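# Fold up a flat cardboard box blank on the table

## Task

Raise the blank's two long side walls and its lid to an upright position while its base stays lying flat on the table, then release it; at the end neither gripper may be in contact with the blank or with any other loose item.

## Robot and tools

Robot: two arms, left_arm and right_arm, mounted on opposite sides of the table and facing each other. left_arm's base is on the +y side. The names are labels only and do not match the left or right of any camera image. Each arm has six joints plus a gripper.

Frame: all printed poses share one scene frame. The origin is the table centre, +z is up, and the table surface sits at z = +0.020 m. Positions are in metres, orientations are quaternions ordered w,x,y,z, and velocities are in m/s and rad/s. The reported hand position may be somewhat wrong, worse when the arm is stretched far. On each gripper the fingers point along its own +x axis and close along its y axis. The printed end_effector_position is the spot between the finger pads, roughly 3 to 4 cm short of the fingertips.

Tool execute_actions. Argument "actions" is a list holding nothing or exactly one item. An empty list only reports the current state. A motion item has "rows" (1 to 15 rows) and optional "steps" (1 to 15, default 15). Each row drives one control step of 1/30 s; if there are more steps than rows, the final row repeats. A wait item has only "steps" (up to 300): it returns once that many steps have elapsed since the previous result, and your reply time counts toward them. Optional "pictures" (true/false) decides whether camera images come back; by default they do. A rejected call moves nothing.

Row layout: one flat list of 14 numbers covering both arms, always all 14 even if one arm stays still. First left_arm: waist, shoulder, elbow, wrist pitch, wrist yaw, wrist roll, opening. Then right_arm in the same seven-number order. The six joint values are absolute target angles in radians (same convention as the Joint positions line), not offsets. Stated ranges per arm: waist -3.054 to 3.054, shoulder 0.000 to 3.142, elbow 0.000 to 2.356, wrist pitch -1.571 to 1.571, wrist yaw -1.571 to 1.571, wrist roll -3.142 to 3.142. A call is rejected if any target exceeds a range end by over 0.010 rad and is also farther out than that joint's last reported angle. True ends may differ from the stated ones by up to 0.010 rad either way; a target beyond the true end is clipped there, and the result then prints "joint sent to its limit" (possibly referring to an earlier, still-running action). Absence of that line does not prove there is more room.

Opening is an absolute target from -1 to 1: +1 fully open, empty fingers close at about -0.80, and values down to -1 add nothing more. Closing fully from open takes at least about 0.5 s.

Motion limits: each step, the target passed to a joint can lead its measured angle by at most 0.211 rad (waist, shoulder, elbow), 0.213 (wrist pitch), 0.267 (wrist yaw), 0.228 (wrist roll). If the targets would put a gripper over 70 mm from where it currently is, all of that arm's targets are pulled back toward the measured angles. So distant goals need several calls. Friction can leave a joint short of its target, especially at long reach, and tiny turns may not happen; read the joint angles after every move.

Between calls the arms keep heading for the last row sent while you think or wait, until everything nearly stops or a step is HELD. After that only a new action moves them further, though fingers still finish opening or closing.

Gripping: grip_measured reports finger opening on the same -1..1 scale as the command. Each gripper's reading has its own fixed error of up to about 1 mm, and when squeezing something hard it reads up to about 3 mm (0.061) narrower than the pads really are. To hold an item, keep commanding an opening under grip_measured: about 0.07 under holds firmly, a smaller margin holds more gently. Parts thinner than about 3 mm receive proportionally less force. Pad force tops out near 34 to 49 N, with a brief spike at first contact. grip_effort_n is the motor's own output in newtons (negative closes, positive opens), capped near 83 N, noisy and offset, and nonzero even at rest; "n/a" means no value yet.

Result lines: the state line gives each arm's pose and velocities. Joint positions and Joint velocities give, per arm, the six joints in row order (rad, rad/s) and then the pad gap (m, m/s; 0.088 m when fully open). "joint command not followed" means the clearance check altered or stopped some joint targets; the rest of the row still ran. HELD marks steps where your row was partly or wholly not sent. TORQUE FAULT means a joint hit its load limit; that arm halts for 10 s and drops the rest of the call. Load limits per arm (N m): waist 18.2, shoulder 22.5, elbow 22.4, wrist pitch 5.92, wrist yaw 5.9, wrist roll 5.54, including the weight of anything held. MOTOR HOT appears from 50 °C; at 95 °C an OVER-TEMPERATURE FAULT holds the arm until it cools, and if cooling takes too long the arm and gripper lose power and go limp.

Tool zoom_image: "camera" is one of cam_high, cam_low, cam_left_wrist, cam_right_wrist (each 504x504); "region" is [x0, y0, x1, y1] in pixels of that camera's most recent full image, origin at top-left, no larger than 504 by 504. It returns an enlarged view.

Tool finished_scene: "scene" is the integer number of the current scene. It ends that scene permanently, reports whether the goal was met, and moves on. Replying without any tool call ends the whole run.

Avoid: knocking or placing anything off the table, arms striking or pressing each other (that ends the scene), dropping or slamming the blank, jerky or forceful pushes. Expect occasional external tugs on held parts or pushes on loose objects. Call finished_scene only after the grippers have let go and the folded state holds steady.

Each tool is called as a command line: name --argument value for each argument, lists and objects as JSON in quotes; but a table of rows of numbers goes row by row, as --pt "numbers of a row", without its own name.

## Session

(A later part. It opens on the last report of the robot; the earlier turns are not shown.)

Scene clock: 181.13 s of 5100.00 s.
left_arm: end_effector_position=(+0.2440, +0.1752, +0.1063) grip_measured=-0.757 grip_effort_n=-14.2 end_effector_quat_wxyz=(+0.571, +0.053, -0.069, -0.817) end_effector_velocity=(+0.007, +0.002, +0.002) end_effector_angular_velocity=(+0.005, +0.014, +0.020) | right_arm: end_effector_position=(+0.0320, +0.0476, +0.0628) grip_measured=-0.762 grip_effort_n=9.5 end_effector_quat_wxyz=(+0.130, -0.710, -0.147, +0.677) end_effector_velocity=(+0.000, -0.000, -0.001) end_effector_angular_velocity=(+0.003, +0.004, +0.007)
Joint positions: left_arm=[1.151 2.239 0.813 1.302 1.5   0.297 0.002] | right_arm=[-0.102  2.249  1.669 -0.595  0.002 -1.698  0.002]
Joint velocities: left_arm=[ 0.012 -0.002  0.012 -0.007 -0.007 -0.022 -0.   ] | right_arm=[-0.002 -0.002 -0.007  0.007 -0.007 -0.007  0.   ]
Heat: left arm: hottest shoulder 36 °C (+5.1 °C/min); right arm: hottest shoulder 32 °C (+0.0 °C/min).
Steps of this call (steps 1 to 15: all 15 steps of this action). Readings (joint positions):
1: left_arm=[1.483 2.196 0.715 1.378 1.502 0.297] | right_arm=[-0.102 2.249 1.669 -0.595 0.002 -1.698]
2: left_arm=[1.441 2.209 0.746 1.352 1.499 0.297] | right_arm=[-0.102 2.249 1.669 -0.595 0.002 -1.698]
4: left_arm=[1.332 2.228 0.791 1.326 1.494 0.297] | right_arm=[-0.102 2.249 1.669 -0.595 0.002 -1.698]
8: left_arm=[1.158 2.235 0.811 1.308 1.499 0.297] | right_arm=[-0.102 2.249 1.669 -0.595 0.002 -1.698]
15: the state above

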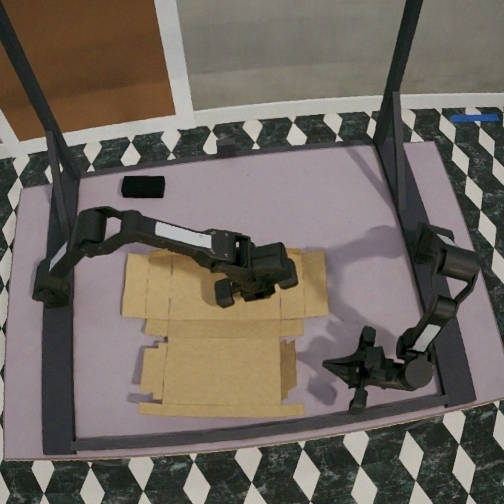

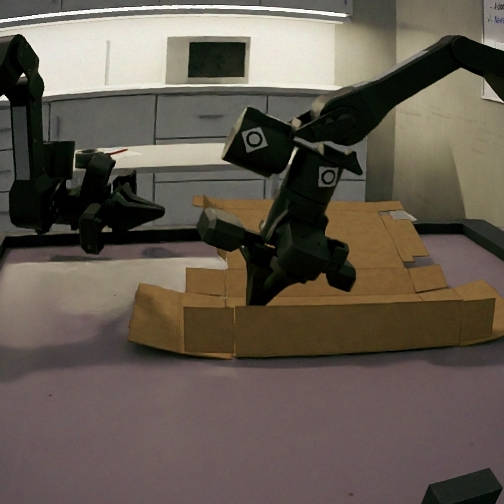

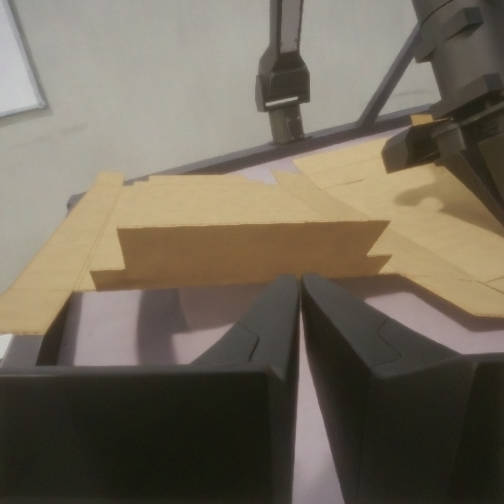

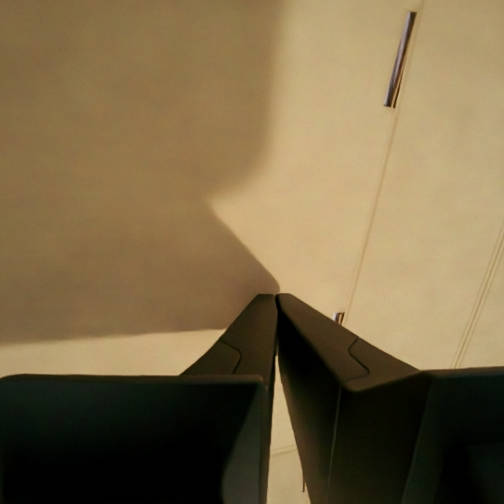

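execute_actions --actions '[{"rows":[[1.136,2.38,0.857,1.45,1.44,0.2,-0.76,-0.1,2.28,1.65,-0.6,0,-1.7,-0.76]]}]' --pictures false

execute_actions --actions '[{"rows":[[1.02,2.42,0.97,1.38,1.33,0.2,-0.76,-0.1,2.28,1.65,-0.6,0,-1.7,-0.76]],"steps":8}]' --pictures false

execute_actions --actions '[{"rows":[[0.91,2.46,1.1,1.3,1.21,0.2,-0.76,-0.1,2.28,1.65,-0.6,0,-1.7,-0.76]]}]'

Scene clock: 194.67 s of 5100.00 s.
left_arm: end_effector_position=(+0.2523, +0.1673, +0.0789) grip_measured=-0.757 grip_effort_n=-14.2 end_effector_quat_wxyz=(+0.590, +0.043, -0.052, -0.805) end_effector_velocity=(+0.002, -0.002, +0.002) end_effector_angular_velocity=(-0.006, -0.014, +0.020) | right_arm: end_effector_position=(+0.0320, +0.0476, +0.0628) grip_measured=-0.762 grip_effort_n=9.5 end_effector_quat_wxyz=(+0.130, -0.710, -0.147, +0.677) end_effector_velocity=(-0.000, -0.002, -0.000) end_effector_angular_velocity=(-0.007, +0.005, +0.007)
Joint positions: left_arm=[1.138 2.371 0.852 1.448 1.443 0.205 0.002] | right_arm=[-0.102  2.249  1.669 -0.595  0.002 -1.698  0.002]
Joint velocities: left_arm=[-0.002 -0.002 -0.002  0.022 -0.022 -0.007 -0.   ] | right_arm=[-0.002 -0.002 -0.002 -0.007 -0.007 -0.007 -0.   ]
Heat: left arm: hottest shoulder 35 °C (+2.0 °C/min); right arm: hottest shoulder 32 °C (+1.0 °C/min).
Steps of this call (steps 1 to 15: the robot went on to your last target; steps 16 to 90: nothing new was sent; then 10.03 s passed at rest; steps 91 to 105: all 15 steps of this action). Readings (joint positions):
91: left_arm=[1.149 2.262 0.821 1.344 1.492 0.276] | right_arm=[-0.102 2.249 1.669 -0.595 0.002 -1.698]
92: left_arm=[1.147 2.287 0.835 1.379 1.475 0.256] | right_arm=[-0.102 2.249 1.669 -0.595 0.002 -1.698]
94: left_arm=[1.143 2.334 0.849 1.409 1.453 0.229] | right_arm=[-0.102 2.249 1.669 -0.595 0.002 -1.698]
98: left_arm=[1.138 2.370 0.849 1.438 1.446 0.210] | right_arm=[-0.102 2.249 1.669 -0.595 0.002 -1.698]
105: the state above

Scene clock: 194.93 s of 5100.00 s.
left_arm: end_effector_position=(+0.2489, +0.1175, +0.0787) grip_measured=-0.757 grip_effort_n=-14.2 end_effector_quat_wxyz=(+0.581, +0.048, -0.056, -0.811) end_effector_velocity=(+0.010, -0.020, -0.008) end_effector_angular_velocity=(+0.029, +0.039, +0.059) | right_arm: end_effector_position=(+0.0320, +0.0476, +0.0628) grip_measured=-0.762 grip_effort_n=9.5 end_effector_quat_wxyz=(+0.130, -0.710, -0.147, +0.677) end_effector_velocity=(-0.003, -0.005, -0.001) end_effector_angular_velocity=(-0.020, +0.020, +0.013)
Joint positions: left_arm=[1.014 2.404 0.96  1.386 1.34  0.204 0.002] | right_arm=[-0.102  2.249  1.669 -0.595  0.002 -1.698  0.002]
Joint velocities: left_arm=[-0.037  0.027  0.051 -0.066 -0.095 -0.007 -0.   ] | right_arm=[-0.002 -0.002 -0.002 -0.022 -0.022 -0.007 -0.   ]
Heat: left arm: hottest shoulder 35 °C (+2.0 °C/min); right arm: hottest shoulder 32 °C (+1.0 °C/min).
Steps of this call (steps 1 to 8: all 8 steps of this action). Readings (joint positions):
1: left_arm=[1.129 2.376 0.870 1.437 1.423 0.205] | right_arm=[-0.102 2.249 1.669 -0.595 0.002 -1.698]
2: left_arm=[1.107 2.386 0.898 1.416 1.390 0.205] | right_arm=[-0.102 2.249 1.669 -0.595 0.002 -1.698]
4: left_arm=[1.058 2.401 0.942 1.397 1.354 0.204] | right_arm=[-0.102 2.249 1.669 -0.595 0.002 -1.698]
8: the state above

Scene clock: 195.43 s of 5100.00 s.
left_arm: end_effector_position=(+0.2515, +0.0670, +0.0784) grip_measured=-0.757 grip_effort_n=-14.2 end_effector_quat_wxyz=(+0.589, +0.053, -0.056, -0.804) end_effector_velocity=(+0.002, -0.003, +0.003) end_effector_angular_velocity=(-0.002, +0.001, +0.005) | right_arm: end_effector_position=(+0.0320, +0.0474, +0.0628) grip_measured=-0.762 grip_effort_n=9.5 end_effector_quat_wxyz=(+0.130, -0.710, -0.146, +0.677) end_effector_velocity=(-0.004, +0.001, +0.001) end_effector_angular_velocity=(+0.008, +0.011, +0.031)
Joint positions: left_arm=[0.908 2.448 1.092 1.302 1.213 0.204 0.002] | right_arm=[-0.102  2.249  1.669 -0.595  0.002 -1.698  0.002]
Joint velocities: left_arm=[-0.002 -0.002  0.012 -0.007 -0.007 -0.007 -0.   ] | right_arm=[ 0.002 -0.002 -0.002  0.007 -0.022 -0.022 -0.   ]
Heat: left arm: hottest shoulder 35 °C (+2.0 °C/min); right arm: hottest shoulder 32 °C (+1.0 °C/min).
Steps of this call (steps 1 to 15: all 15 steps of this action). Readings (joint positions):
1: left_arm=[1.006 2.412 0.982 1.368 1.317 0.204] | right_arm=[-0.102 2.249 1.669 -0.595 0.002 -1.698]
2: left_arm=[0.988 2.425 1.016 1.342 1.277 0.204] | right_arm=[-0.102 2.249 1.669 -0.595 0.002 -1.698]
4: left_arm=[0.948 2.442 1.065 1.320 1.237 0.204] | right_arm=[-0.102 2.249 1.669 -0.595 0.002 -1.698]
8: left_arm=[0.907 2.444 1.089 1.307 1.219 0.204] | right_arm=[-0.102 2.249 1.669 -0.595 0.002 -1.698]
15: the state above

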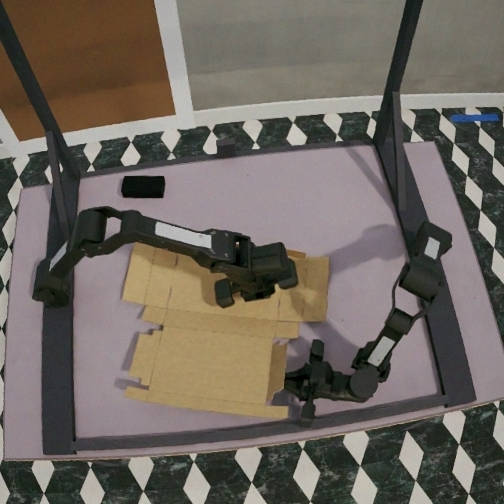

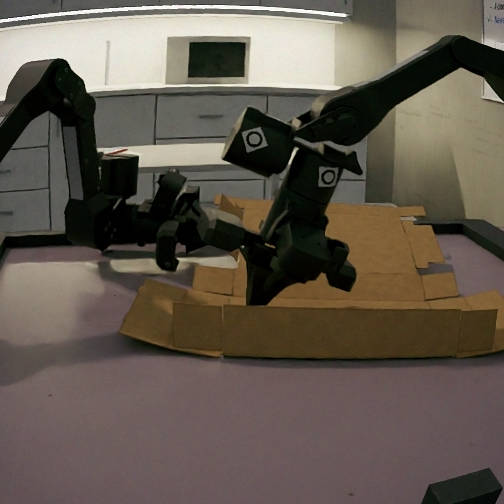

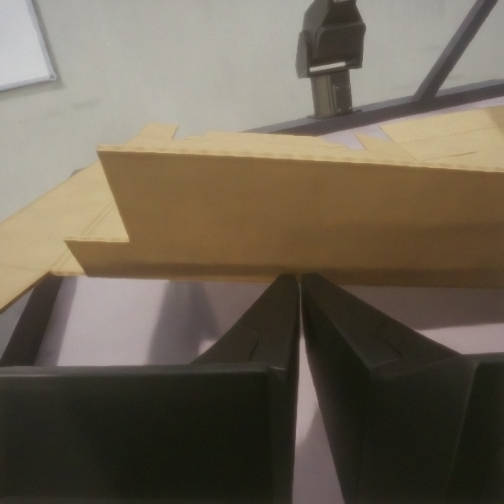

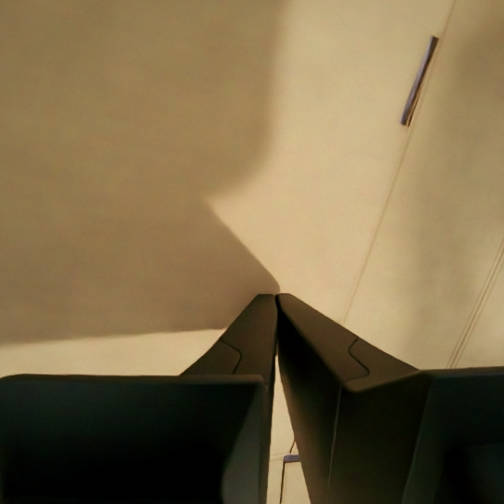

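execute_actions --actions '[{"rows":[[0.94,2.46,1.07,1.12,1.2,0.3,-0.76,-0.1,2.28,1.65,-0.6,0,-1.7,-0.76]],"steps":12}]' --pictures false

execute_actions --actions '[{"rows":[[0.826,2.51,1.25,1.02,1.1,0.3,-0.76,-0.1,2.28,1.65,-0.6,0,-1.7,-0.76]]}]'

Scene clock: 204.27 s of 5100.00 s.
left_arm: end_effector_position=(+0.2542, +0.0710, +0.0665) grip_measured=-0.757 grip_effort_n=-14.2 end_effector_quat_wxyz=(+0.589, +0.066, -0.032, -0.805) end_effector_velocity=(+0.002, +0.000, +0.004) end_effector_angular_velocity=(-0.007, -0.024, +0.008) | right_arm: end_effector_position=(+0.0320, +0.0474, +0.0628) grip_measured=-0.762 grip_effort_n=9.5 end_effector_quat_wxyz=(+0.130, -0.710, -0.146, +0.677) end_effector_velocity=(+0.000, +0.001, +0.001) end_effector_angular_velocity=(+0.008, +0.003, +0.007)
Joint positions: left_arm=[0.919 2.432 1.092 1.146 1.216 0.313 0.002] | right_arm=[-0.102  2.249  1.669 -0.595  0.002 -1.698  0.002]
Joint velocities: left_arm=[ 0.002 -0.012 -0.002 -0.007 -0.007  0.022  0.   ] | right_arm=[-0.002 -0.002 -0.002  0.007 -0.007 -0.007 -0.   ]
Heat: left arm: hottest shoulder 36 °C (+3.0 °C/min); right arm: hottest shoulder 33 °C (+2.0 °C/min).
Steps of this call (steps 1 to 15: the robot went on to your last target; steps 16 to 90: nothing new was sent; then 5.43 s passed at rest; steps 91 to 102: all 12 steps of this action). Readings (joint positions):
91: left_arm=[0.910 2.448 1.092 1.258 1.211 0.225] | right_arm=[-0.102 2.249 1.669 -0.595 0.002 -1.698]
92: left_arm=[0.914 2.448 1.092 1.228 1.213 0.257] | right_arm=[-0.102 2.249 1.669 -0.595 0.002 -1.698]
94: left_arm=[0.917 2.441 1.092 1.184 1.216 0.287] | right_arm=[-0.102 2.249 1.669 -0.595 0.002 -1.698]
98: left_arm=[0.919 2.434 1.092 1.153 1.216 0.308] | right_arm=[-0.102 2.249 1.669 -0.595 0.002 -1.698]
102: the state above

Scene clock: 204.77 s of 5100.00 s.
left_arm: end_effector_position=(+0.2583, +0.0204, +0.0705) grip_measured=-0.758 grip_effort_n=-13.3 end_effector_quat_wxyz=(+0.596, +0.076, -0.031, -0.799) end_effector_velocity=(-0.002, -0.002, -0.004) end_effector_angular_velocity=(+0.026, +0.050, +0.003) | right_arm: end_effector_position=(+0.0305, +0.0476, +0.0628) grip_measured=-0.762 grip_effort_n=9.5 end_effector_quat_wxyz=(+0.129, -0.709, -0.147, +0.678) end_effector_velocity=(-0.000, -0.003, +0.001) end_effector_angular_velocity=(-0.007, +0.005, +0.007)
Joint positions: left_arm=[0.829 2.476 1.253 1.035 1.105 0.309 0.002] | right_arm=[-0.1    2.249  1.669 -0.595 -0.    -1.698  0.002]
Joint velocities: left_arm=[-0.007  0.002  0.002 -0.022 -0.007 -0.037 -0.   ] | right_arm=[-0.002 -0.007 -0.007 -0.007 -0.007 -0.007 -0.   ]
Heat: left arm: hottest shoulder 36 °C (+3.0 °C/min); right arm: hottest shoulder 33 °C (+2.0 °C/min).
Steps of this call (steps 1 to 15: all 15 steps of this action). Readings (joint positions):
1: left_arm=[0.913 2.436 1.118 1.125 1.203 0.320] | right_arm=[-0.102 2.249 1.669 -0.595 0.002 -1.698]
2: left_arm=[0.898 2.445 1.160 1.089 1.166 0.318] | right_arm=[-0.102 2.249 1.669 -0.595 0.002 -1.698]
4: left_arm=[0.863 2.463 1.221 1.055 1.121 0.309] | right_arm=[-0.102 2.249 1.669 -0.595 0.002 -1.698]
8: left_arm=[0.830 2.475 1.249 1.039 1.105 0.309] | right_arm=[-0.100 2.249 1.669 -0.595 -0.000 -1.698]
15: the state above

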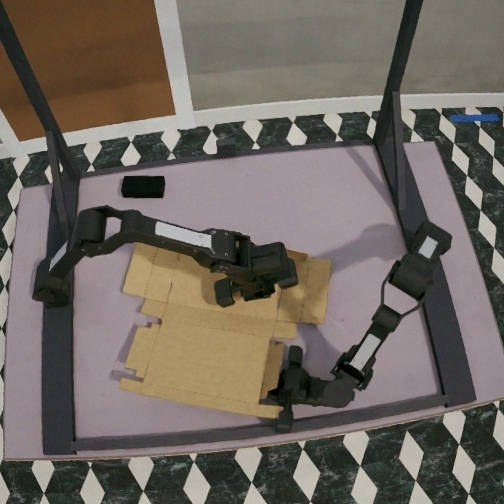

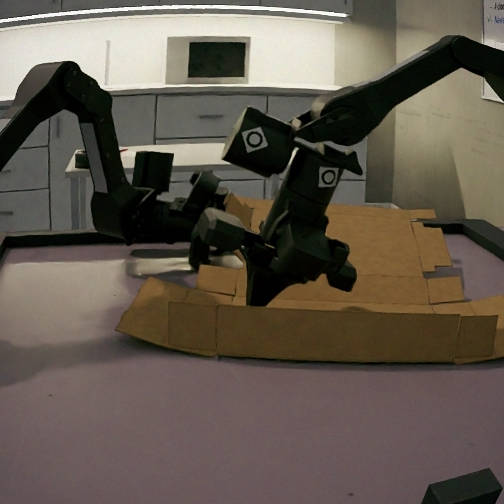

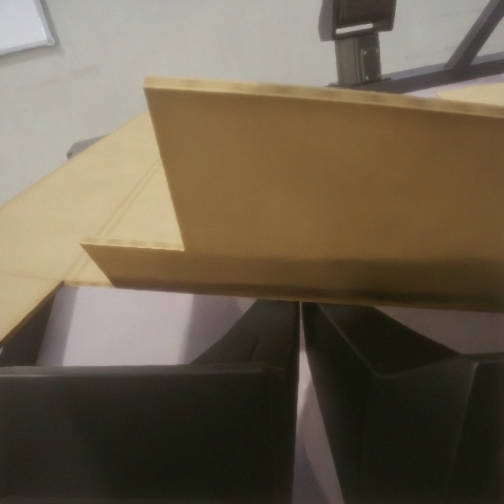

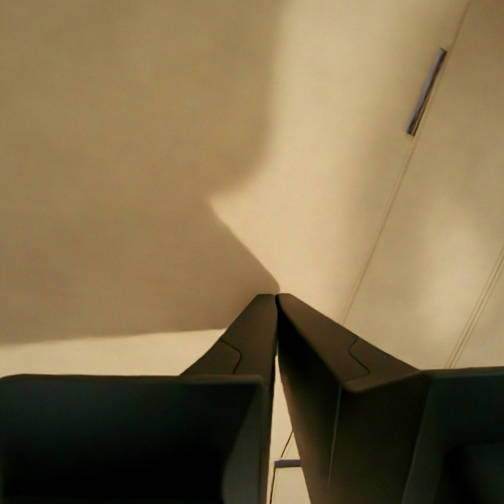

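execute_actions --actions '[{"rows":[[0.826,2.36,1.25,1.05,1.2,0.3,-0.76,-0.1,2.28,1.65,-0.6,0,-1.7,-0.76]]}]' --pictures false

execute_actions --actions '[{"rows":[[0.826,2.25,1.25,1.0,1.4,0.3,-0.76,-0.1,2.28,1.65,-0.6,0,-1.7,-0.76]]}]'

Scene clock: 209.90 s of 5100.00 s.
left_arm: end_effector_position=(+0.2476, +0.0216, +0.1190) grip_measured=-0.758 grip_effort_n=-13.3 end_effector_quat_wxyz=(+0.560, +0.077, -0.086, -0.820) end_effector_velocity=(-0.000, +0.001, -0.003) end_effector_angular_velocity=(+0.005, +0.003, -0.005) | right_arm: end_effector_position=(+0.0308, +0.0476, +0.0628) grip_measured=-0.762 grip_effort_n=9.5 end_effector_quat_wxyz=(+0.129, -0.709, -0.147, +0.678) end_effector_velocity=(+0.000, -0.000, -0.001) end_effector_angular_velocity=(+0.003, +0.009, -0.006)
Joint positions: left_arm=[0.828 2.378 1.248 1.047 1.196 0.306 0.002] | right_arm=[-0.1    2.249  1.669 -0.595 -0.    -1.698  0.002]
Joint velocities: left_arm=[ 0.002  0.002 -0.002 -0.007  0.007  0.007 -0.   ] | right_arm=[-0.002 -0.002 -0.007  0.007 -0.007  0.007 -0.   ]
Heat: left arm: hottest shoulder 36 °C (+3.0 °C/min); right arm: hottest shoulder 33 °C (+2.0 °C/min).
Steps of this call (steps 1 to 15: the robot went on to your last target; steps 16 to 90: nothing new was sent; then 1.63 s passed at rest; steps 91 to 105: all 15 steps of this action). Readings (joint positions):
91: left_arm=[0.830 2.460 1.253 1.030 1.118 0.308] | right_arm=[-0.100 2.249 1.669 -0.595 -0.000 -1.698]
92: left_arm=[0.831 2.449 1.250 1.027 1.140 0.306] | right_arm=[-0.100 2.249 1.669 -0.595 -0.000 -1.698]
94: left_arm=[0.830 2.424 1.248 1.037 1.173 0.306] | right_arm=[-0.100 2.249 1.669 -0.595 -0.000 -1.698]
98: left_arm=[0.827 2.382 1.248 1.047 1.193 0.306] | right_arm=[-0.101 2.249 1.669 -0.595 -0.000 -1.698]
105: the state above

Scene clock: 210.40 s of 5100.00 s.
left_arm: end_effector_position=(+0.2200, +0.0354, +0.1678) grip_measured=-0.758 grip_effort_n=-11.9 end_effector_quat_wxyz=(+0.475, +0.070, -0.125, -0.868) end_effector_velocity=(+0.002, +0.000, -0.000) end_effector_angular_velocity=(+0.001, -0.001, +0.010) | right_arm: end_effector_position=(+0.0294, +0.0482, +0.0630) grip_measured=-0.762 grip_effort_n=9.5 end_effector_quat_wxyz=(+0.129, -0.708, -0.149, +0.678) end_effector_velocity=(+0.002, -0.002, -0.000) end_effector_angular_velocity=(-0.009, -0.014, +0.015)
Joint positions: left_arm=[0.827 2.262 1.246 0.999 1.395 0.305 0.002] | right_arm=[-0.098  2.249  1.669 -0.593 -0.002 -1.698  0.002]
Joint velocities: left_arm=[ 0.002 -0.002 -0.002 -0.007 -0.007  0.007 -0.   ] | right_arm=[-0.002 -0.002 -0.002 -0.007  0.007 -0.022 -0.   ]
Heat: left arm: hottest shoulder 36 °C (+3.0 °C/min); right arm: hottest shoulder 33 °C (+2.0 °C/min).
Steps of this call (steps 1 to 15: all 15 steps of this action). Readings (joint positions):
1: left_arm=[0.829 2.363 1.248 1.031 1.232 0.306] | right_arm=[-0.100 2.249 1.669 -0.595 -0.003 -1.698]
2: left_arm=[0.832 2.349 1.246 1.018 1.283 0.305] | right_arm=[-0.099 2.249 1.669 -0.594 -0.005 -1.698]
4: left_arm=[0.832 2.314 1.245 1.011 1.346 0.305] | right_arm=[-0.097 2.249 1.669 -0.593 -0.004 -1.698]
8: left_arm=[0.828 2.263 1.246 1.006 1.388 0.305] | right_arm=[-0.098 2.249 1.669 -0.594 -0.002 -1.698]
15: the state above

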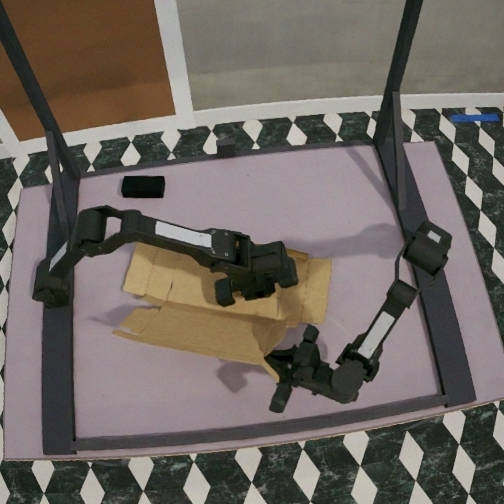

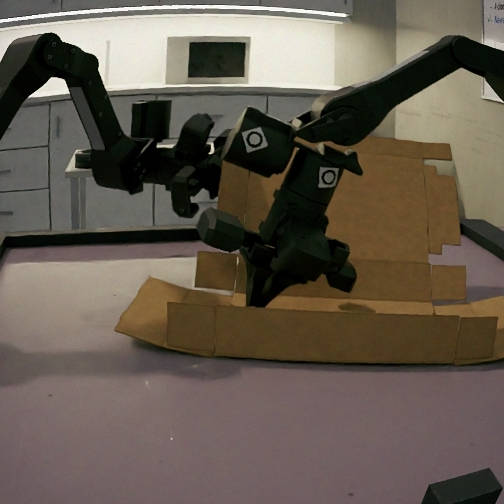

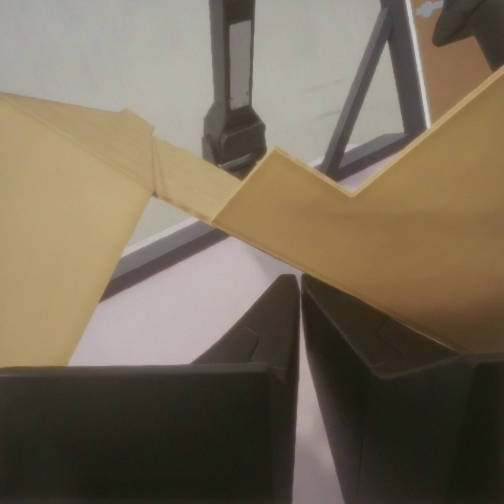

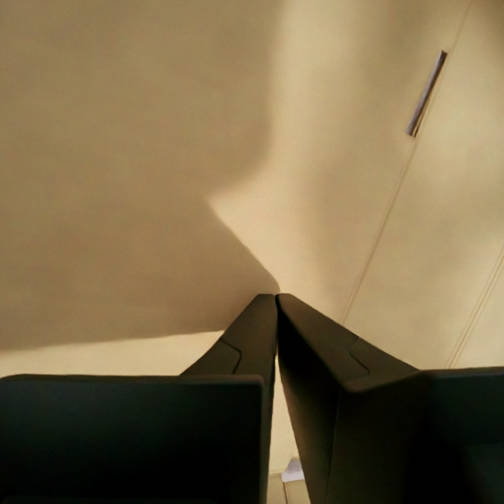

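execute_actions --actions '[{"rows":[[0.826,2.3,1.25,1.0,1.35,0.3,-0.76,-0.1,2.14,1.65,-0.6,0,-1.7,-0.76]],"steps":12}]' --pictures false

execute_actions --actions '[{"rows":[[0.826,2.3,1.25,1.0,1.35,0.3,-0.76,0,1.8,1.1,-0.29,0,-1.35,-0.76]]}]' --pictures false

execute_actions --actions '[{"rows":[[0.826,2.3,1.25,1.0,1.35,0.3,-0.76,0,1.935,1.07,-0.29,0,-1.35,-0.76]]}]' --pictures false

execute_actions --actions '[{"rows":[[0.75,2.23,1.17,1.06,1.5,0.3,-0.76,0,1.935,1.07,-0.29,0,-1.35,-0.76]]}]'

Scene clock: 219.93 s of 5100.00 s.
left_arm: end_effector_position=(+0.2262, +0.0317, +0.1552) grip_measured=-0.758 grip_effort_n=-11.9 end_effector_quat_wxyz=(+0.494, +0.069, -0.110, -0.859) end_effector_velocity=(+0.003, -0.003, -0.001) end_effector_angular_velocity=(-0.004, -0.009, +0.034) | right_arm: end_effector_position=(+0.0294, +0.0488, +0.1066) grip_measured=-0.762 grip_effort_n=9.5 end_effector_quat_wxyz=(+0.156, -0.705, -0.176, +0.669) end_effector_velocity=(-0.001, -0.008, -0.003) end_effector_angular_velocity=(-0.037, -0.006, +0.006)
Joint positions: left_arm=[0.827 2.29  1.247 0.999 1.353 0.304 0.002] | right_arm=[-0.098  2.149  1.655 -0.599 -0.002 -1.698  0.002]
Joint velocities: left_arm=[-0.002  0.002 -0.002  0.007 -0.037  0.007 -0.   ] | right_arm=[ 0.002 -0.002 -0.002 -0.037  0.007 -0.007  0.   ]
Heat: left arm: hottest shoulder 38 °C (+4.0 °C/min); right arm: hottest shoulder 33 °C (+2.0 °C/min).
Steps of this call (steps 1 to 15: the robot went on to your last target; steps 16 to 90: nothing new was sent; then 6.13 s passed at rest; steps 91 to 102: all 12 steps of this action). Readings (joint positions):
91: left_arm=[0.827 2.265 1.246 0.999 1.388 0.305] | right_arm=[-0.098 2.236 1.668 -0.592 -0.002 -1.698]
92: left_arm=[0.827 2.269 1.246 0.999 1.374 0.304] | right_arm=[-0.098 2.223 1.661 -0.599 -0.002 -1.698]
94: left_arm=[0.827 2.276 1.247 0.999 1.364 0.304] | right_arm=[-0.098 2.194 1.655 -0.604 -0.002 -1.698]
98: left_arm=[0.827 2.289 1.247 0.999 1.354 0.304] | right_arm=[-0.098 2.153 1.655 -0.599 -0.002 -1.698]
102: the state above

Scene clock: 220.43 s of 5100.00 s.
left_arm: end_effector_position=(+0.2263, +0.0317, +0.1552) grip_measured=-0.758 grip_effort_n=-11.9 end_effector_quat_wxyz=(+0.495, +0.069, -0.110, -0.859) end_effector_velocity=(+0.000, -0.001, -0.000) end_effector_angular_velocity=(+0.015, +0.019, +0.005) | right_arm: end_effector_position=(-0.0212, -0.0307, +0.1062) grip_measured=-0.762 grip_effort_n=9.5 end_effector_quat_wxyz=(+0.272, -0.651, -0.130, +0.696) end_effector_velocity=(+0.002, +0.028, +0.021) end_effector_angular_velocity=(+0.159, +0.027, -0.034)
Joint positions: left_arm=[0.827 2.29  1.247 0.999 1.352 0.304 0.002] | right_arm=[ 0.002  1.802  1.107 -0.295 -0.002 -1.357  0.002]
Joint velocities: left_arm=[-0.002 -0.002  0.002 -0.022 -0.007 -0.007 -0.   ] | right_arm=[-0.007 -0.007 -0.002  0.154 -0.007  0.037 -0.   ]
Heat: left arm: hottest shoulder 38 °C (+4.1 °C/min); right arm: hottest shoulder 33 °C (+2.0 °C/min).
Steps of this call (steps 1 to 15: all 15 steps of this action). Readings (joint positions):
1: left_arm=[0.827 2.290 1.247 0.999 1.353 0.304] | right_arm=[-0.093 2.119 1.610 -0.534 0.003 -1.643]
2: left_arm=[0.827 2.290 1.247 0.999 1.353 0.304] | right_arm=[-0.080 2.078 1.544 -0.479 0.005 -1.576]
4: left_arm=[0.827 2.290 1.247 0.999 1.352 0.304] | right_arm=[-0.040 1.974 1.418 -0.383 0.004 -1.463]
8: left_arm=[0.827 2.290 1.247 0.999 1.352 0.304] | right_arm=[0.010 1.809 1.219 -0.308 -0.002 -1.380]
15: the state above

Scene clock: 220.93 s of 5100.00 s.
left_arm: end_effector_position=(+0.2264, +0.0316, +0.1552) grip_measured=-0.758 grip_effort_n=-12.3 end_effector_quat_wxyz=(+0.495, +0.069, -0.110, -0.859) end_effector_velocity=(+0.003, -0.000, -0.002) end_effector_angular_velocity=(+0.013, +0.015, +0.024) | right_arm: end_effector_position=(-0.0211, -0.0411, +0.0583) grip_measured=-0.762 grip_effort_n=9.1 end_effector_quat_wxyz=(+0.236, -0.665, -0.089, +0.703) end_effector_velocity=(-0.002, -0.004, -0.000) end_effector_angular_velocity=(-0.017, +0.016, +0.014)
Joint positions: left_arm=[0.827 2.29  1.247 0.999 1.351 0.304 0.002] | right_arm=[ 0.002  1.908  1.087 -0.282 -0.002 -1.354  0.002]
Joint velocities: left_arm=[ 0.002 -0.002 -0.007 -0.007 -0.022 -0.007  0.   ] | right_arm=[-0.002 -0.007 -0.002 -0.022 -0.022 -0.007  0.   ]
Heat: left arm: hottest shoulder 38 °C (+4.0 °C/min); right arm: hottest shoulder 33 °C (+2.0 °C/min).
Steps of this call (steps 1 to 15: all 15 steps of this action). Readings (joint positions):
1: left_arm=[0.827 2.290 1.247 0.999 1.352 0.304] | right_arm=[0.002 1.819 1.106 -0.288 -0.002 -1.356]
2: left_arm=[0.827 2.290 1.247 0.999 1.352 0.304] | right_arm=[0.002 1.836 1.107 -0.278 -0.002 -1.355]
4: left_arm=[0.827 2.290 1.247 0.999 1.352 0.304] | right_arm=[0.002 1.881 1.098 -0.287 -0.002 -1.355]
8: left_arm=[0.827 2.290 1.247 0.999 1.351 0.304] | right_arm=[0.002 1.902 1.090 -0.281 -0.002 -1.354]
15: the state above

Scene clock: 221.43 s of 5100.00 s.
left_arm: end_effector_position=(+0.1695, +0.0378, +0.1622) grip_measured=-0.758 grip_effort_n=-11.9 end_effector_quat_wxyz=(+0.402, +0.060, -0.133, -0.904) end_effector_velocity=(-0.001, +0.002, -0.000) end_effector_angular_velocity=(+0.003, +0.004, -0.005) | right_arm: end_effector_position=(-0.0216, -0.0409, +0.0583) grip_measured=-0.762 grip_effort_n=9.1 end_effector_quat_wxyz=(+0.236, -0.665, -0.089, +0.703) end_effector_velocity=(+0.002, -0.006, -0.002) end_effector_angular_velocity=(-0.032, -0.017, +0.014)
Joint positions: left_arm=[0.756 2.246 1.178 1.057 1.49  0.303 0.002] | right_arm=[ 0.003  1.908  1.087 -0.282 -0.003 -1.354  0.002]
Joint velocities: left_arm=[ 0.002 -0.002 -0.007  0.007  0.007 -0.007 -0.   ] | right_arm=[-0.002 -0.002  0.002 -0.037  0.007 -0.022  0.   ]
Heat: left arm: hottest shoulder 38 °C (+4.1 °C/min); right arm: hottest shoulder 33 °C (+2.0 °C/min).
Steps of this call (steps 1 to 15: all 15 steps of this action). Readings (joint positions):
1: left_arm=[0.824 2.286 1.236 1.013 1.374 0.303] | right_arm=[0.002 1.908 1.087 -0.282 -0.002 -1.354]
2: left_arm=[0.815 2.277 1.218 1.028 1.413 0.303] | right_arm=[0.002 1.908 1.087 -0.282 -0.002 -1.354]
4: left_arm=[0.786 2.262 1.194 1.043 1.457 0.303] | right_arm=[0.002 1.908 1.087 -0.282 -0.003 -1.354]
8: left_arm=[0.753 2.248 1.182 1.055 1.485 0.303] | right_arm=[0.003 1.908 1.087 -0.282 -0.003 -1.354]
15: the state above

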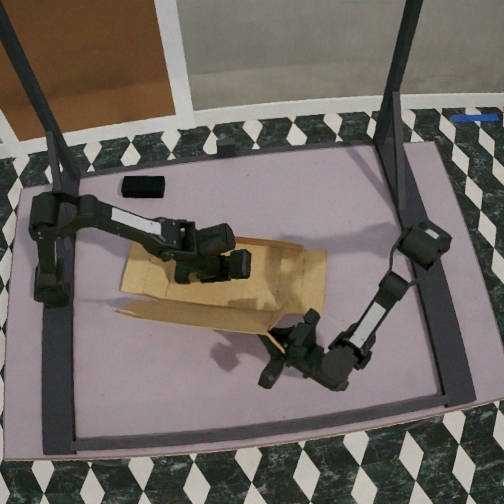

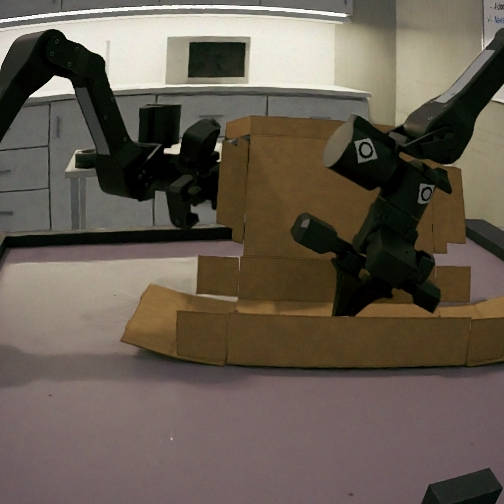

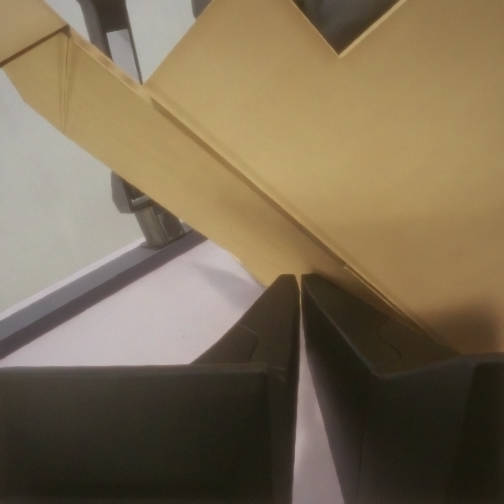

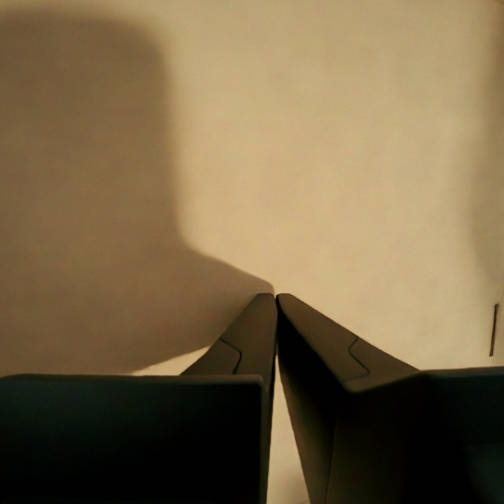

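execute_actions --actions '[{"rows":[[0.64,2.33,1.2,1.13,1.55,0.3,-0.76,0,1.935,1.07,-0.29,0,-1.35,-0.76]]}]' --pictures false

execute_actions --actions '[{"rows":[[0.56,2.37,1.2,1.17,1.55,0.3,-0.76,0,1.935,1.07,-0.29,0,-1.35,-0.76]]}]'

Scene clock: 225.83 s of 5100.00 s.
left_arm: end_effector_position=(+0.1197, +0.0221, +0.1410) grip_measured=-0.758 grip_effort_n=-11.9 end_effector_quat_wxyz=(+0.327, +0.050, -0.144, -0.933) end_effector_velocity=(-0.001, -0.001, +0.002) end_effector_angular_velocity=(+0.019, +0.015, +0.005) | right_arm: end_effector_position=(-0.0219, -0.0409, +0.0583) grip_measured=-0.762 grip_effort_n=9.1 end_effector_quat_wxyz=(+0.236, -0.665, -0.090, +0.703) end_effector_velocity=(+0.002, +0.000, -0.001) end_effector_angular_velocity=(+0.003, -0.010, +0.001)
Joint positions: left_arm=[0.646 2.32  1.195 1.127 1.541 0.303 0.002] | right_arm=[ 0.003  1.908  1.087 -0.282 -0.004 -1.354  0.002]
Joint velocities: left_arm=[-0.002 -0.007 -0.002 -0.007 -0.007 -0.022 -0.   ] | right_arm=[-0.002  0.002 -0.002  0.007  0.007 -0.007 -0.   ]
Heat: left arm: hottest shoulder 39 °C (+4.1 °C/min); right arm: hottest shoulder 33 °C (+1.0 °C/min).
Steps of this call (steps 1 to 15: the robot went on to your last target; steps 16 to 90: nothing new was sent; then 0.90 s passed at rest; steps 91 to 105: all 15 steps of this action). Readings (joint positions):
91: left_arm=[0.750 2.257 1.181 1.079 1.502 0.303] | right_arm=[0.003 1.908 1.087 -0.282 -0.003 -1.354]
92: left_arm=[0.736 2.268 1.188 1.097 1.514 0.303] | right_arm=[0.003 1.908 1.087 -0.282 -0.003 -1.354]
94: left_arm=[0.694 2.290 1.195 1.112 1.527 0.303] | right_arm=[0.003 1.908 1.087 -0.282 -0.004 -1.354]
98: left_arm=[0.644 2.317 1.195 1.123 1.540 0.303] | right_arm=[0.003 1.908 1.087 -0.282 -0.004 -1.354]
105: the state above

Scene clock: 226.33 s of 5100.00 s.
left_arm: end_effector_position=(+0.0860, +0.0130, +0.1295) grip_measured=-0.758 grip_effort_n=-12.3 end_effector_quat_wxyz=(+0.289, +0.045, -0.149, -0.945) end_effector_velocity=(-0.001, -0.001, -0.001) end_effector_angular_velocity=(+0.025, +0.016, +0.005) | right_arm: end_effector_position=(-0.0241, -0.0410, +0.0583) grip_measured=-0.762 grip_effort_n=9.1 end_effector_quat_wxyz=(+0.234, -0.663, -0.091, +0.705) end_effector_velocity=(+0.004, -0.002, -0.001) end_effector_angular_velocity=(-0.007, -0.010, -0.004)
Joint positions: left_arm=[0.57  2.357 1.199 1.168 1.547 0.303 0.002] | right_arm=[ 0.007  1.908  1.087 -0.282 -0.008 -1.354  0.002]
Joint velocities: left_arm=[-0.002 -0.002 -0.002 -0.022 -0.007 -0.007 -0.   ] | right_arm=[-0.007 -0.002 -0.002 -0.007  0.007 -0.007  0.   ]
Heat: left arm: hottest shoulder 39 °C (+4.0 °C/min); right arm: hottest shoulder 33 °C (+1.0 °C/min).
Steps of this call (steps 1 to 15: all 15 steps of this action). Readings (joint positions):
1: left_arm=[0.641 2.326 1.196 1.140 1.542 0.303] | right_arm=[0.003 1.908 1.087 -0.282 -0.004 -1.354]
2: left_arm=[0.631 2.332 1.198 1.150 1.542 0.303] | right_arm=[0.003 1.908 1.087 -0.282 -0.004 -1.354]
4: left_arm=[0.604 2.343 1.199 1.159 1.543 0.303] | right_arm=[0.004 1.908 1.087 -0.282 -0.006 -1.354]
8: left_arm=[0.570 2.356 1.199 1.166 1.547 0.303] | right_arm=[0.007 1.908 1.087 -0.282 -0.008 -1.354]
15: the state above

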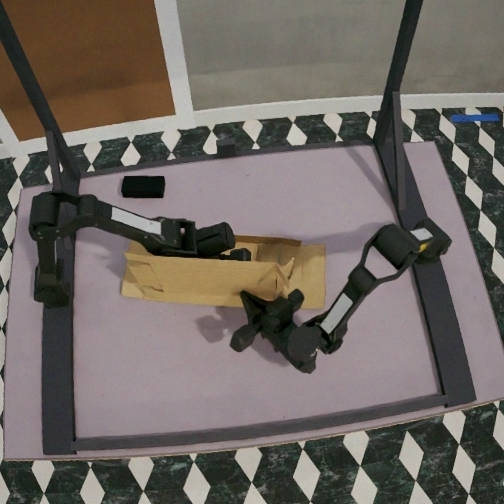

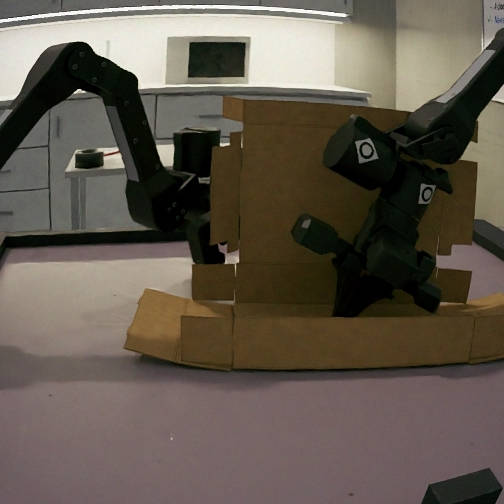

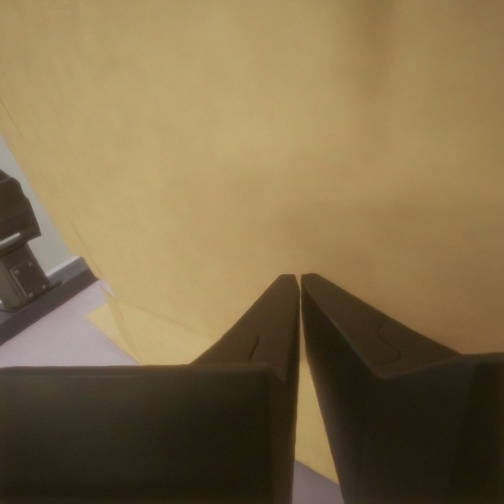

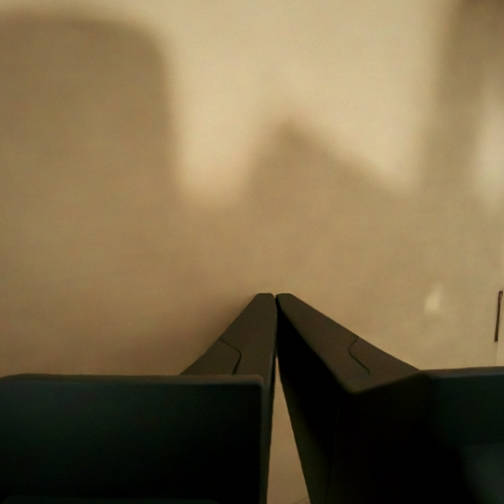

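About vertical; a bit further, then back off.

execute_actions --actions '[{"rows":[[0.53,2.37,1.2,1.17,1.55,0.3,-0.76,0,1.935,1.07,-0.29,0,-1.35,-0.76]]}]' --pictures false

execute_actions --actions '[{"rows":[[0.8,2.35,1.2,1.17,1.55,0.3,-0.76,0,1.935,1.07,-0.29,0,-1.35,-0.76]]}]'

Scene clock: 241.53 s of 5100.00 s.
left_arm: end_effector_position=(+0.0775, +0.0111, +0.1296) grip_measured=-0.758 grip_effort_n=-11.9 end_effector_quat_wxyz=(+0.280, +0.044, -0.150, -0.947) end_effector_velocity=(-0.003, -0.001, -0.001) end_effector_angular_velocity=(-0.008, -0.005, +0.000) | right_arm: end_effector_position=(-0.0249, -0.0411, +0.0583) grip_measured=-0.762 grip_effort_n=9.5 end_effector_quat_wxyz=(+0.233, -0.663, -0.091, +0.706) end_effector_velocity=(-0.002, -0.001, -0.001) end_effector_angular_velocity=(+0.002, +0.003, +0.012)
Joint positions: left_arm=[0.551 2.357 1.199 1.169 1.547 0.303 0.002] | right_arm=[ 0.009  1.908  1.087 -0.282 -0.009 -1.354  0.002]
Joint velocities: left_arm=[-0.007  0.002 -0.002  0.007 -0.007  0.007  0.   ] | right_arm=[ 0.002 -0.002 -0.007  0.007 -0.007 -0.007 -0.   ]
Heat: left arm: hottest shoulder 39 °C (+3.0 °C/min); right arm: hottest shoulder 32 °C (+0.0 °C/min).
Steps of this call (steps 1 to 15: the robot went on to your last target; steps 16 to 90: nothing new was sent; then 11.70 s passed at rest; steps 91 to 105: all 15 steps of this action). Readings (joint positions):
91: left_arm=[0.568 2.357 1.199 1.168 1.547 0.303] | right_arm=[0.007 1.908 1.087 -0.282 -0.008 -1.354]
92: left_arm=[0.566 2.357 1.199 1.169 1.547 0.303] | right_arm=[0.007 1.908 1.087 -0.282 -0.008 -1.354]
94: left_arm=[0.558 2.357 1.199 1.169 1.547 0.303] | right_arm=[0.007 1.908 1.087 -0.282 -0.009 -1.354]
98: left_arm=[0.551 2.357 1.199 1.169 1.547 0.303] | right_arm=[0.009 1.908 1.087 -0.282 -0.009 -1.354]
105: the state above

Scene clock: 242.03 s of 5100.00 s.
left_arm: end_effector_position=(+0.1851, +0.0495, +0.1296) grip_measured=-0.758 grip_effort_n=-11.9 end_effector_quat_wxyz=(+0.395, +0.063, -0.143, -0.905) end_effector_velocity=(-0.047, -0.026, -0.000) end_effector_angular_velocity=(-0.000, +0.000, -0.098) | right_arm: end_effector_position=(-0.0249, -0.0411, +0.0583) grip_measured=-0.762 grip_effort_n=9.1 end_effector_quat_wxyz=(+0.233, -0.663, -0.091, +0.706) end_effector_velocity=(+0.004, +0.001, +0.001) end_effector_angular_velocity=(+0.007, -0.010, -0.004)
Joint positions: left_arm=[0.802 2.357 1.199 1.169 1.549 0.303 0.002] | right_arm=[ 0.009  1.908  1.087 -0.282 -0.009 -1.354  0.002]
Joint velocities: left_arm=[-0.12  -0.002 -0.002 -0.007 -0.022  0.007 -0.   ] | right_arm=[-0.007 -0.002 -0.002  0.007  0.007 -0.007 -0.   ]
Heat: left arm: hottest shoulder 39 °C (+3.0 °C/min); right arm: hottest shoulder 32 °C (+0.0 °C/min).
Steps of this call (steps 1 to 15: all 15 steps of this action). Readings (joint positions):
1: left_arm=[0.560 2.357 1.199 1.169 1.547 0.303] | right_arm=[0.009 1.908 1.087 -0.282 -0.009 -1.354]
2: left_arm=[0.583 2.357 1.199 1.169 1.549 0.303] | right_arm=[0.009 1.908 1.087 -0.282 -0.009 -1.354]
4: left_arm=[0.657 2.357 1.199 1.169 1.549 0.303] | right_arm=[0.009 1.908 1.087 -0.282 -0.009 -1.354]
8: left_arm=[0.802 2.357 1.199 1.169 1.549 0.303] | right_arm=[0.009 1.908 1.087 -0.282 -0.009 -1.354]
15: the state above

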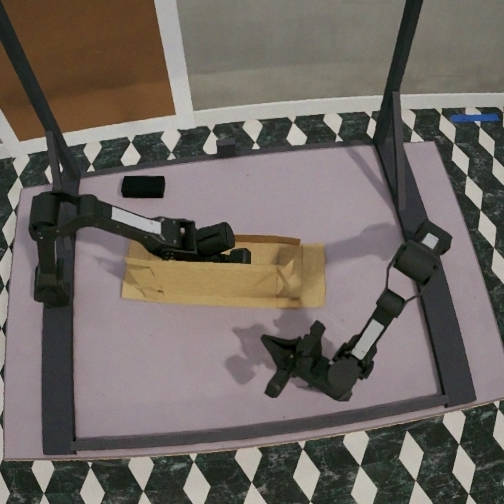

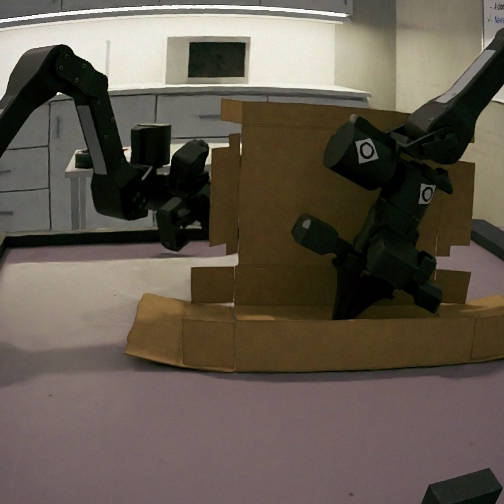

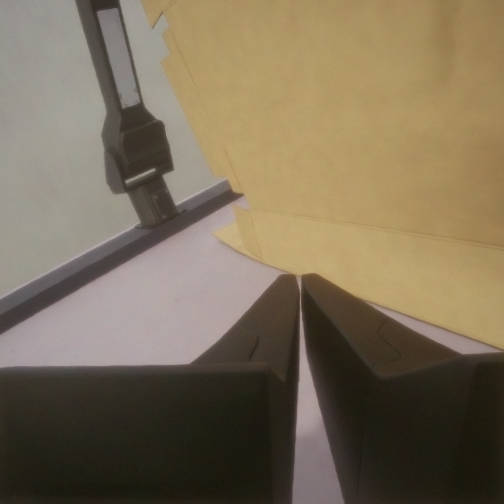

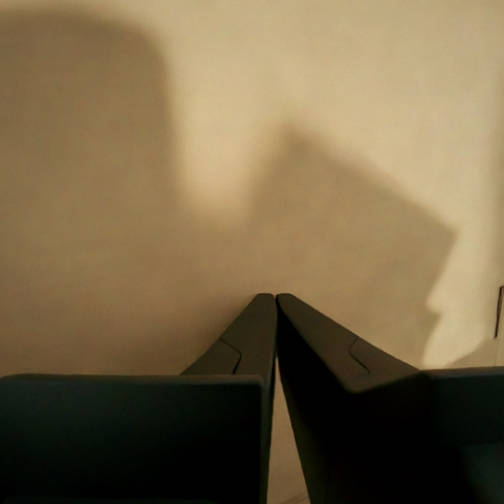

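execute_actions --actions '[{"rows":[[0.8,2.35,1.2,1.17,1.55,0.3,-0.76,0.01,1.7,1.07,-0.29,0,-1.35,-0.76]]}]' --pictures false

execute_actions --actions '[{"rows":[[0.8,2.35,1.2,1.17,1.55,0.3,-0.76,0.3,1.55,1.07,-0.29,0,-1.35,-0.76]]}]'

Scene clock: 246.73 s of 5100.00 s.
left_arm: end_effector_position=(+0.1834, +0.0487, +0.1296) grip_measured=-0.758 grip_effort_n=-12.3 end_effector_quat_wxyz=(+0.393, +0.062, -0.144, -0.906) end_effector_velocity=(-0.004, +0.002, +0.001) end_effector_angular_velocity=(-0.010, -0.011, -0.024) | right_arm: end_effector_position=(-0.0239, -0.0366, +0.1362) grip_measured=-0.762 grip_effort_n=9.1 end_effector_quat_wxyz=(+0.295, -0.639, -0.156, +0.693) end_effector_velocity=(-0.000, -0.002, +0.001) end_effector_angular_velocity=(-0.002, +0.001, +0.008)
Joint positions: left_arm=[0.797 2.357 1.199 1.169 1.549 0.303 0.002] | right_arm=[ 0.008  1.702  1.075 -0.29  -0.003 -1.354  0.002]
Joint velocities: left_arm=[-0.002 -0.002 -0.002  0.007  0.022  0.007 -0.   ] | right_arm=[-0.002 -0.007 -0.002 -0.007 -0.007 -0.007 -0.   ]
Heat: left arm: hottest shoulder 39 °C (+3.0 °C/min); right arm: hottest shoulder 32 °C (+0.0 °C/min).
Steps of this call (steps 1 to 15: the robot went on to your last target; steps 16 to 90: nothing new was sent; then 1.20 s passed at rest; steps 91 to 105: all 15 steps of this action). Readings (joint positions):
91: left_arm=[0.797 2.357 1.199 1.169 1.549 0.303] | right_arm=[0.008 1.881 1.085 -0.284 -0.007 -1.354]
92: left_arm=[0.797 2.357 1.199 1.169 1.549 0.303] | right_arm=[0.008 1.851 1.073 -0.298 -0.003 -1.354]
94: left_arm=[0.797 2.357 1.199 1.169 1.549 0.303] | right_arm=[0.008 1.781 1.064 -0.295 -0.003 -1.354]
98: left_arm=[0.797 2.357 1.199 1.169 1.549 0.303] | right_arm=[0.008 1.704 1.079 -0.284 -0.003 -1.354]
105: the state above

Scene clock: 247.23 s of 5100.00 s.
left_arm: end_effector_position=(+0.1834, +0.0487, +0.1296) grip_measured=-0.758 grip_effort_n=-12.3 end_effector_quat_wxyz=(+0.393, +0.062, -0.144, -0.906) end_effector_velocity=(-0.001, -0.000, +0.000) end_effector_angular_velocity=(-0.000, +0.000, -0.010) | right_arm: end_effector_position=(-0.1440, -0.0597, +0.1913) grip_measured=-0.762 grip_effort_n=9.1 end_effector_quat_wxyz=(+0.236, -0.581, -0.291, +0.723) end_effector_velocity=(+0.001, -0.002, -0.005) end_effector_angular_velocity=(-0.016, -0.005, +0.008)
Joint positions: left_arm=[0.797 2.357 1.199 1.169 1.549 0.303 0.002] | right_arm=[ 0.301  1.559  1.07  -0.29  -0.004 -1.354  0.002]
Joint velocities: left_arm=[-0.002  0.002  0.002  0.007  0.007 -0.007 -0.   ] | right_arm=[-0.002  0.002 -0.007 -0.007 -0.007 -0.007  0.   ]
Heat: left arm: hottest shoulder 40 °C (+4.1 °C/min); right arm: hottest shoulder 32 °C (+0.0 °C/min).
Steps of this call (steps 1 to 15: all 15 steps of this action). Readings (joint positions):
1: left_arm=[0.797 2.357 1.199 1.169 1.549 0.303] | right_arm=[0.020 1.690 1.075 -0.290 0.008 -1.354]
2: left_arm=[0.797 2.357 1.199 1.169 1.549 0.303] | right_arm=[0.047 1.676 1.071 -0.295 0.010 -1.354]
4: left_arm=[0.797 2.357 1.199 1.169 1.549 0.303] | right_arm=[0.131 1.638 1.069 -0.291 0.009 -1.354]
8: left_arm=[0.797 2.357 1.199 1.169 1.549 0.303] | right_arm=[0.284 1.569 1.070 -0.288 -0.005 -1.354]
15: the state above

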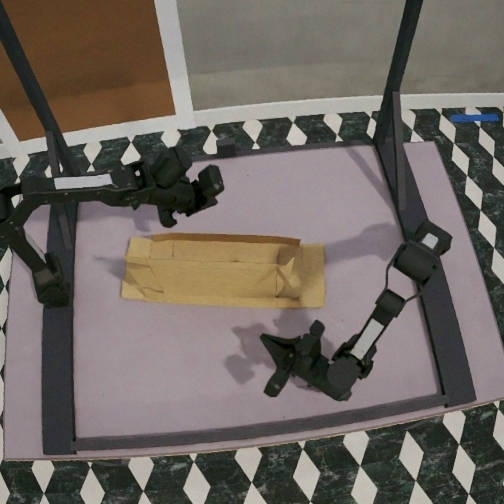

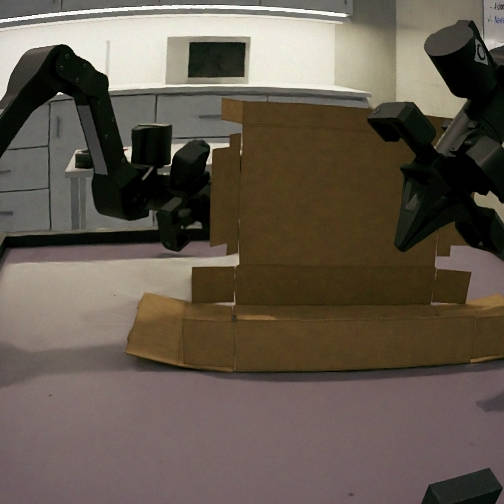

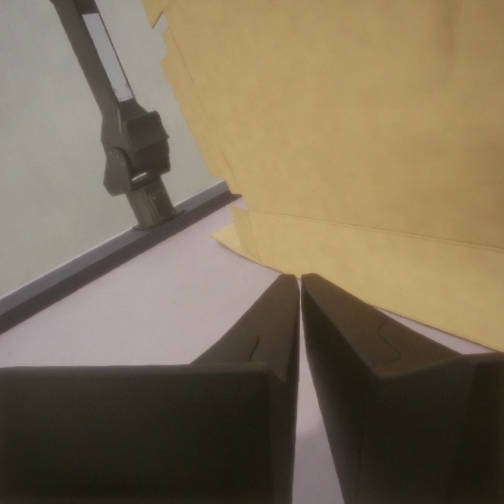

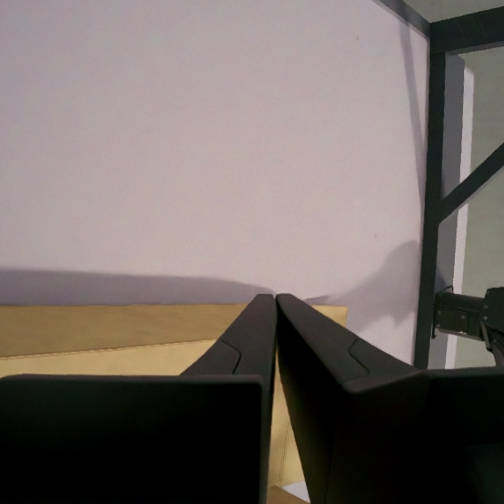

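finished_scene --scene 2

The scene is finished: the task was done.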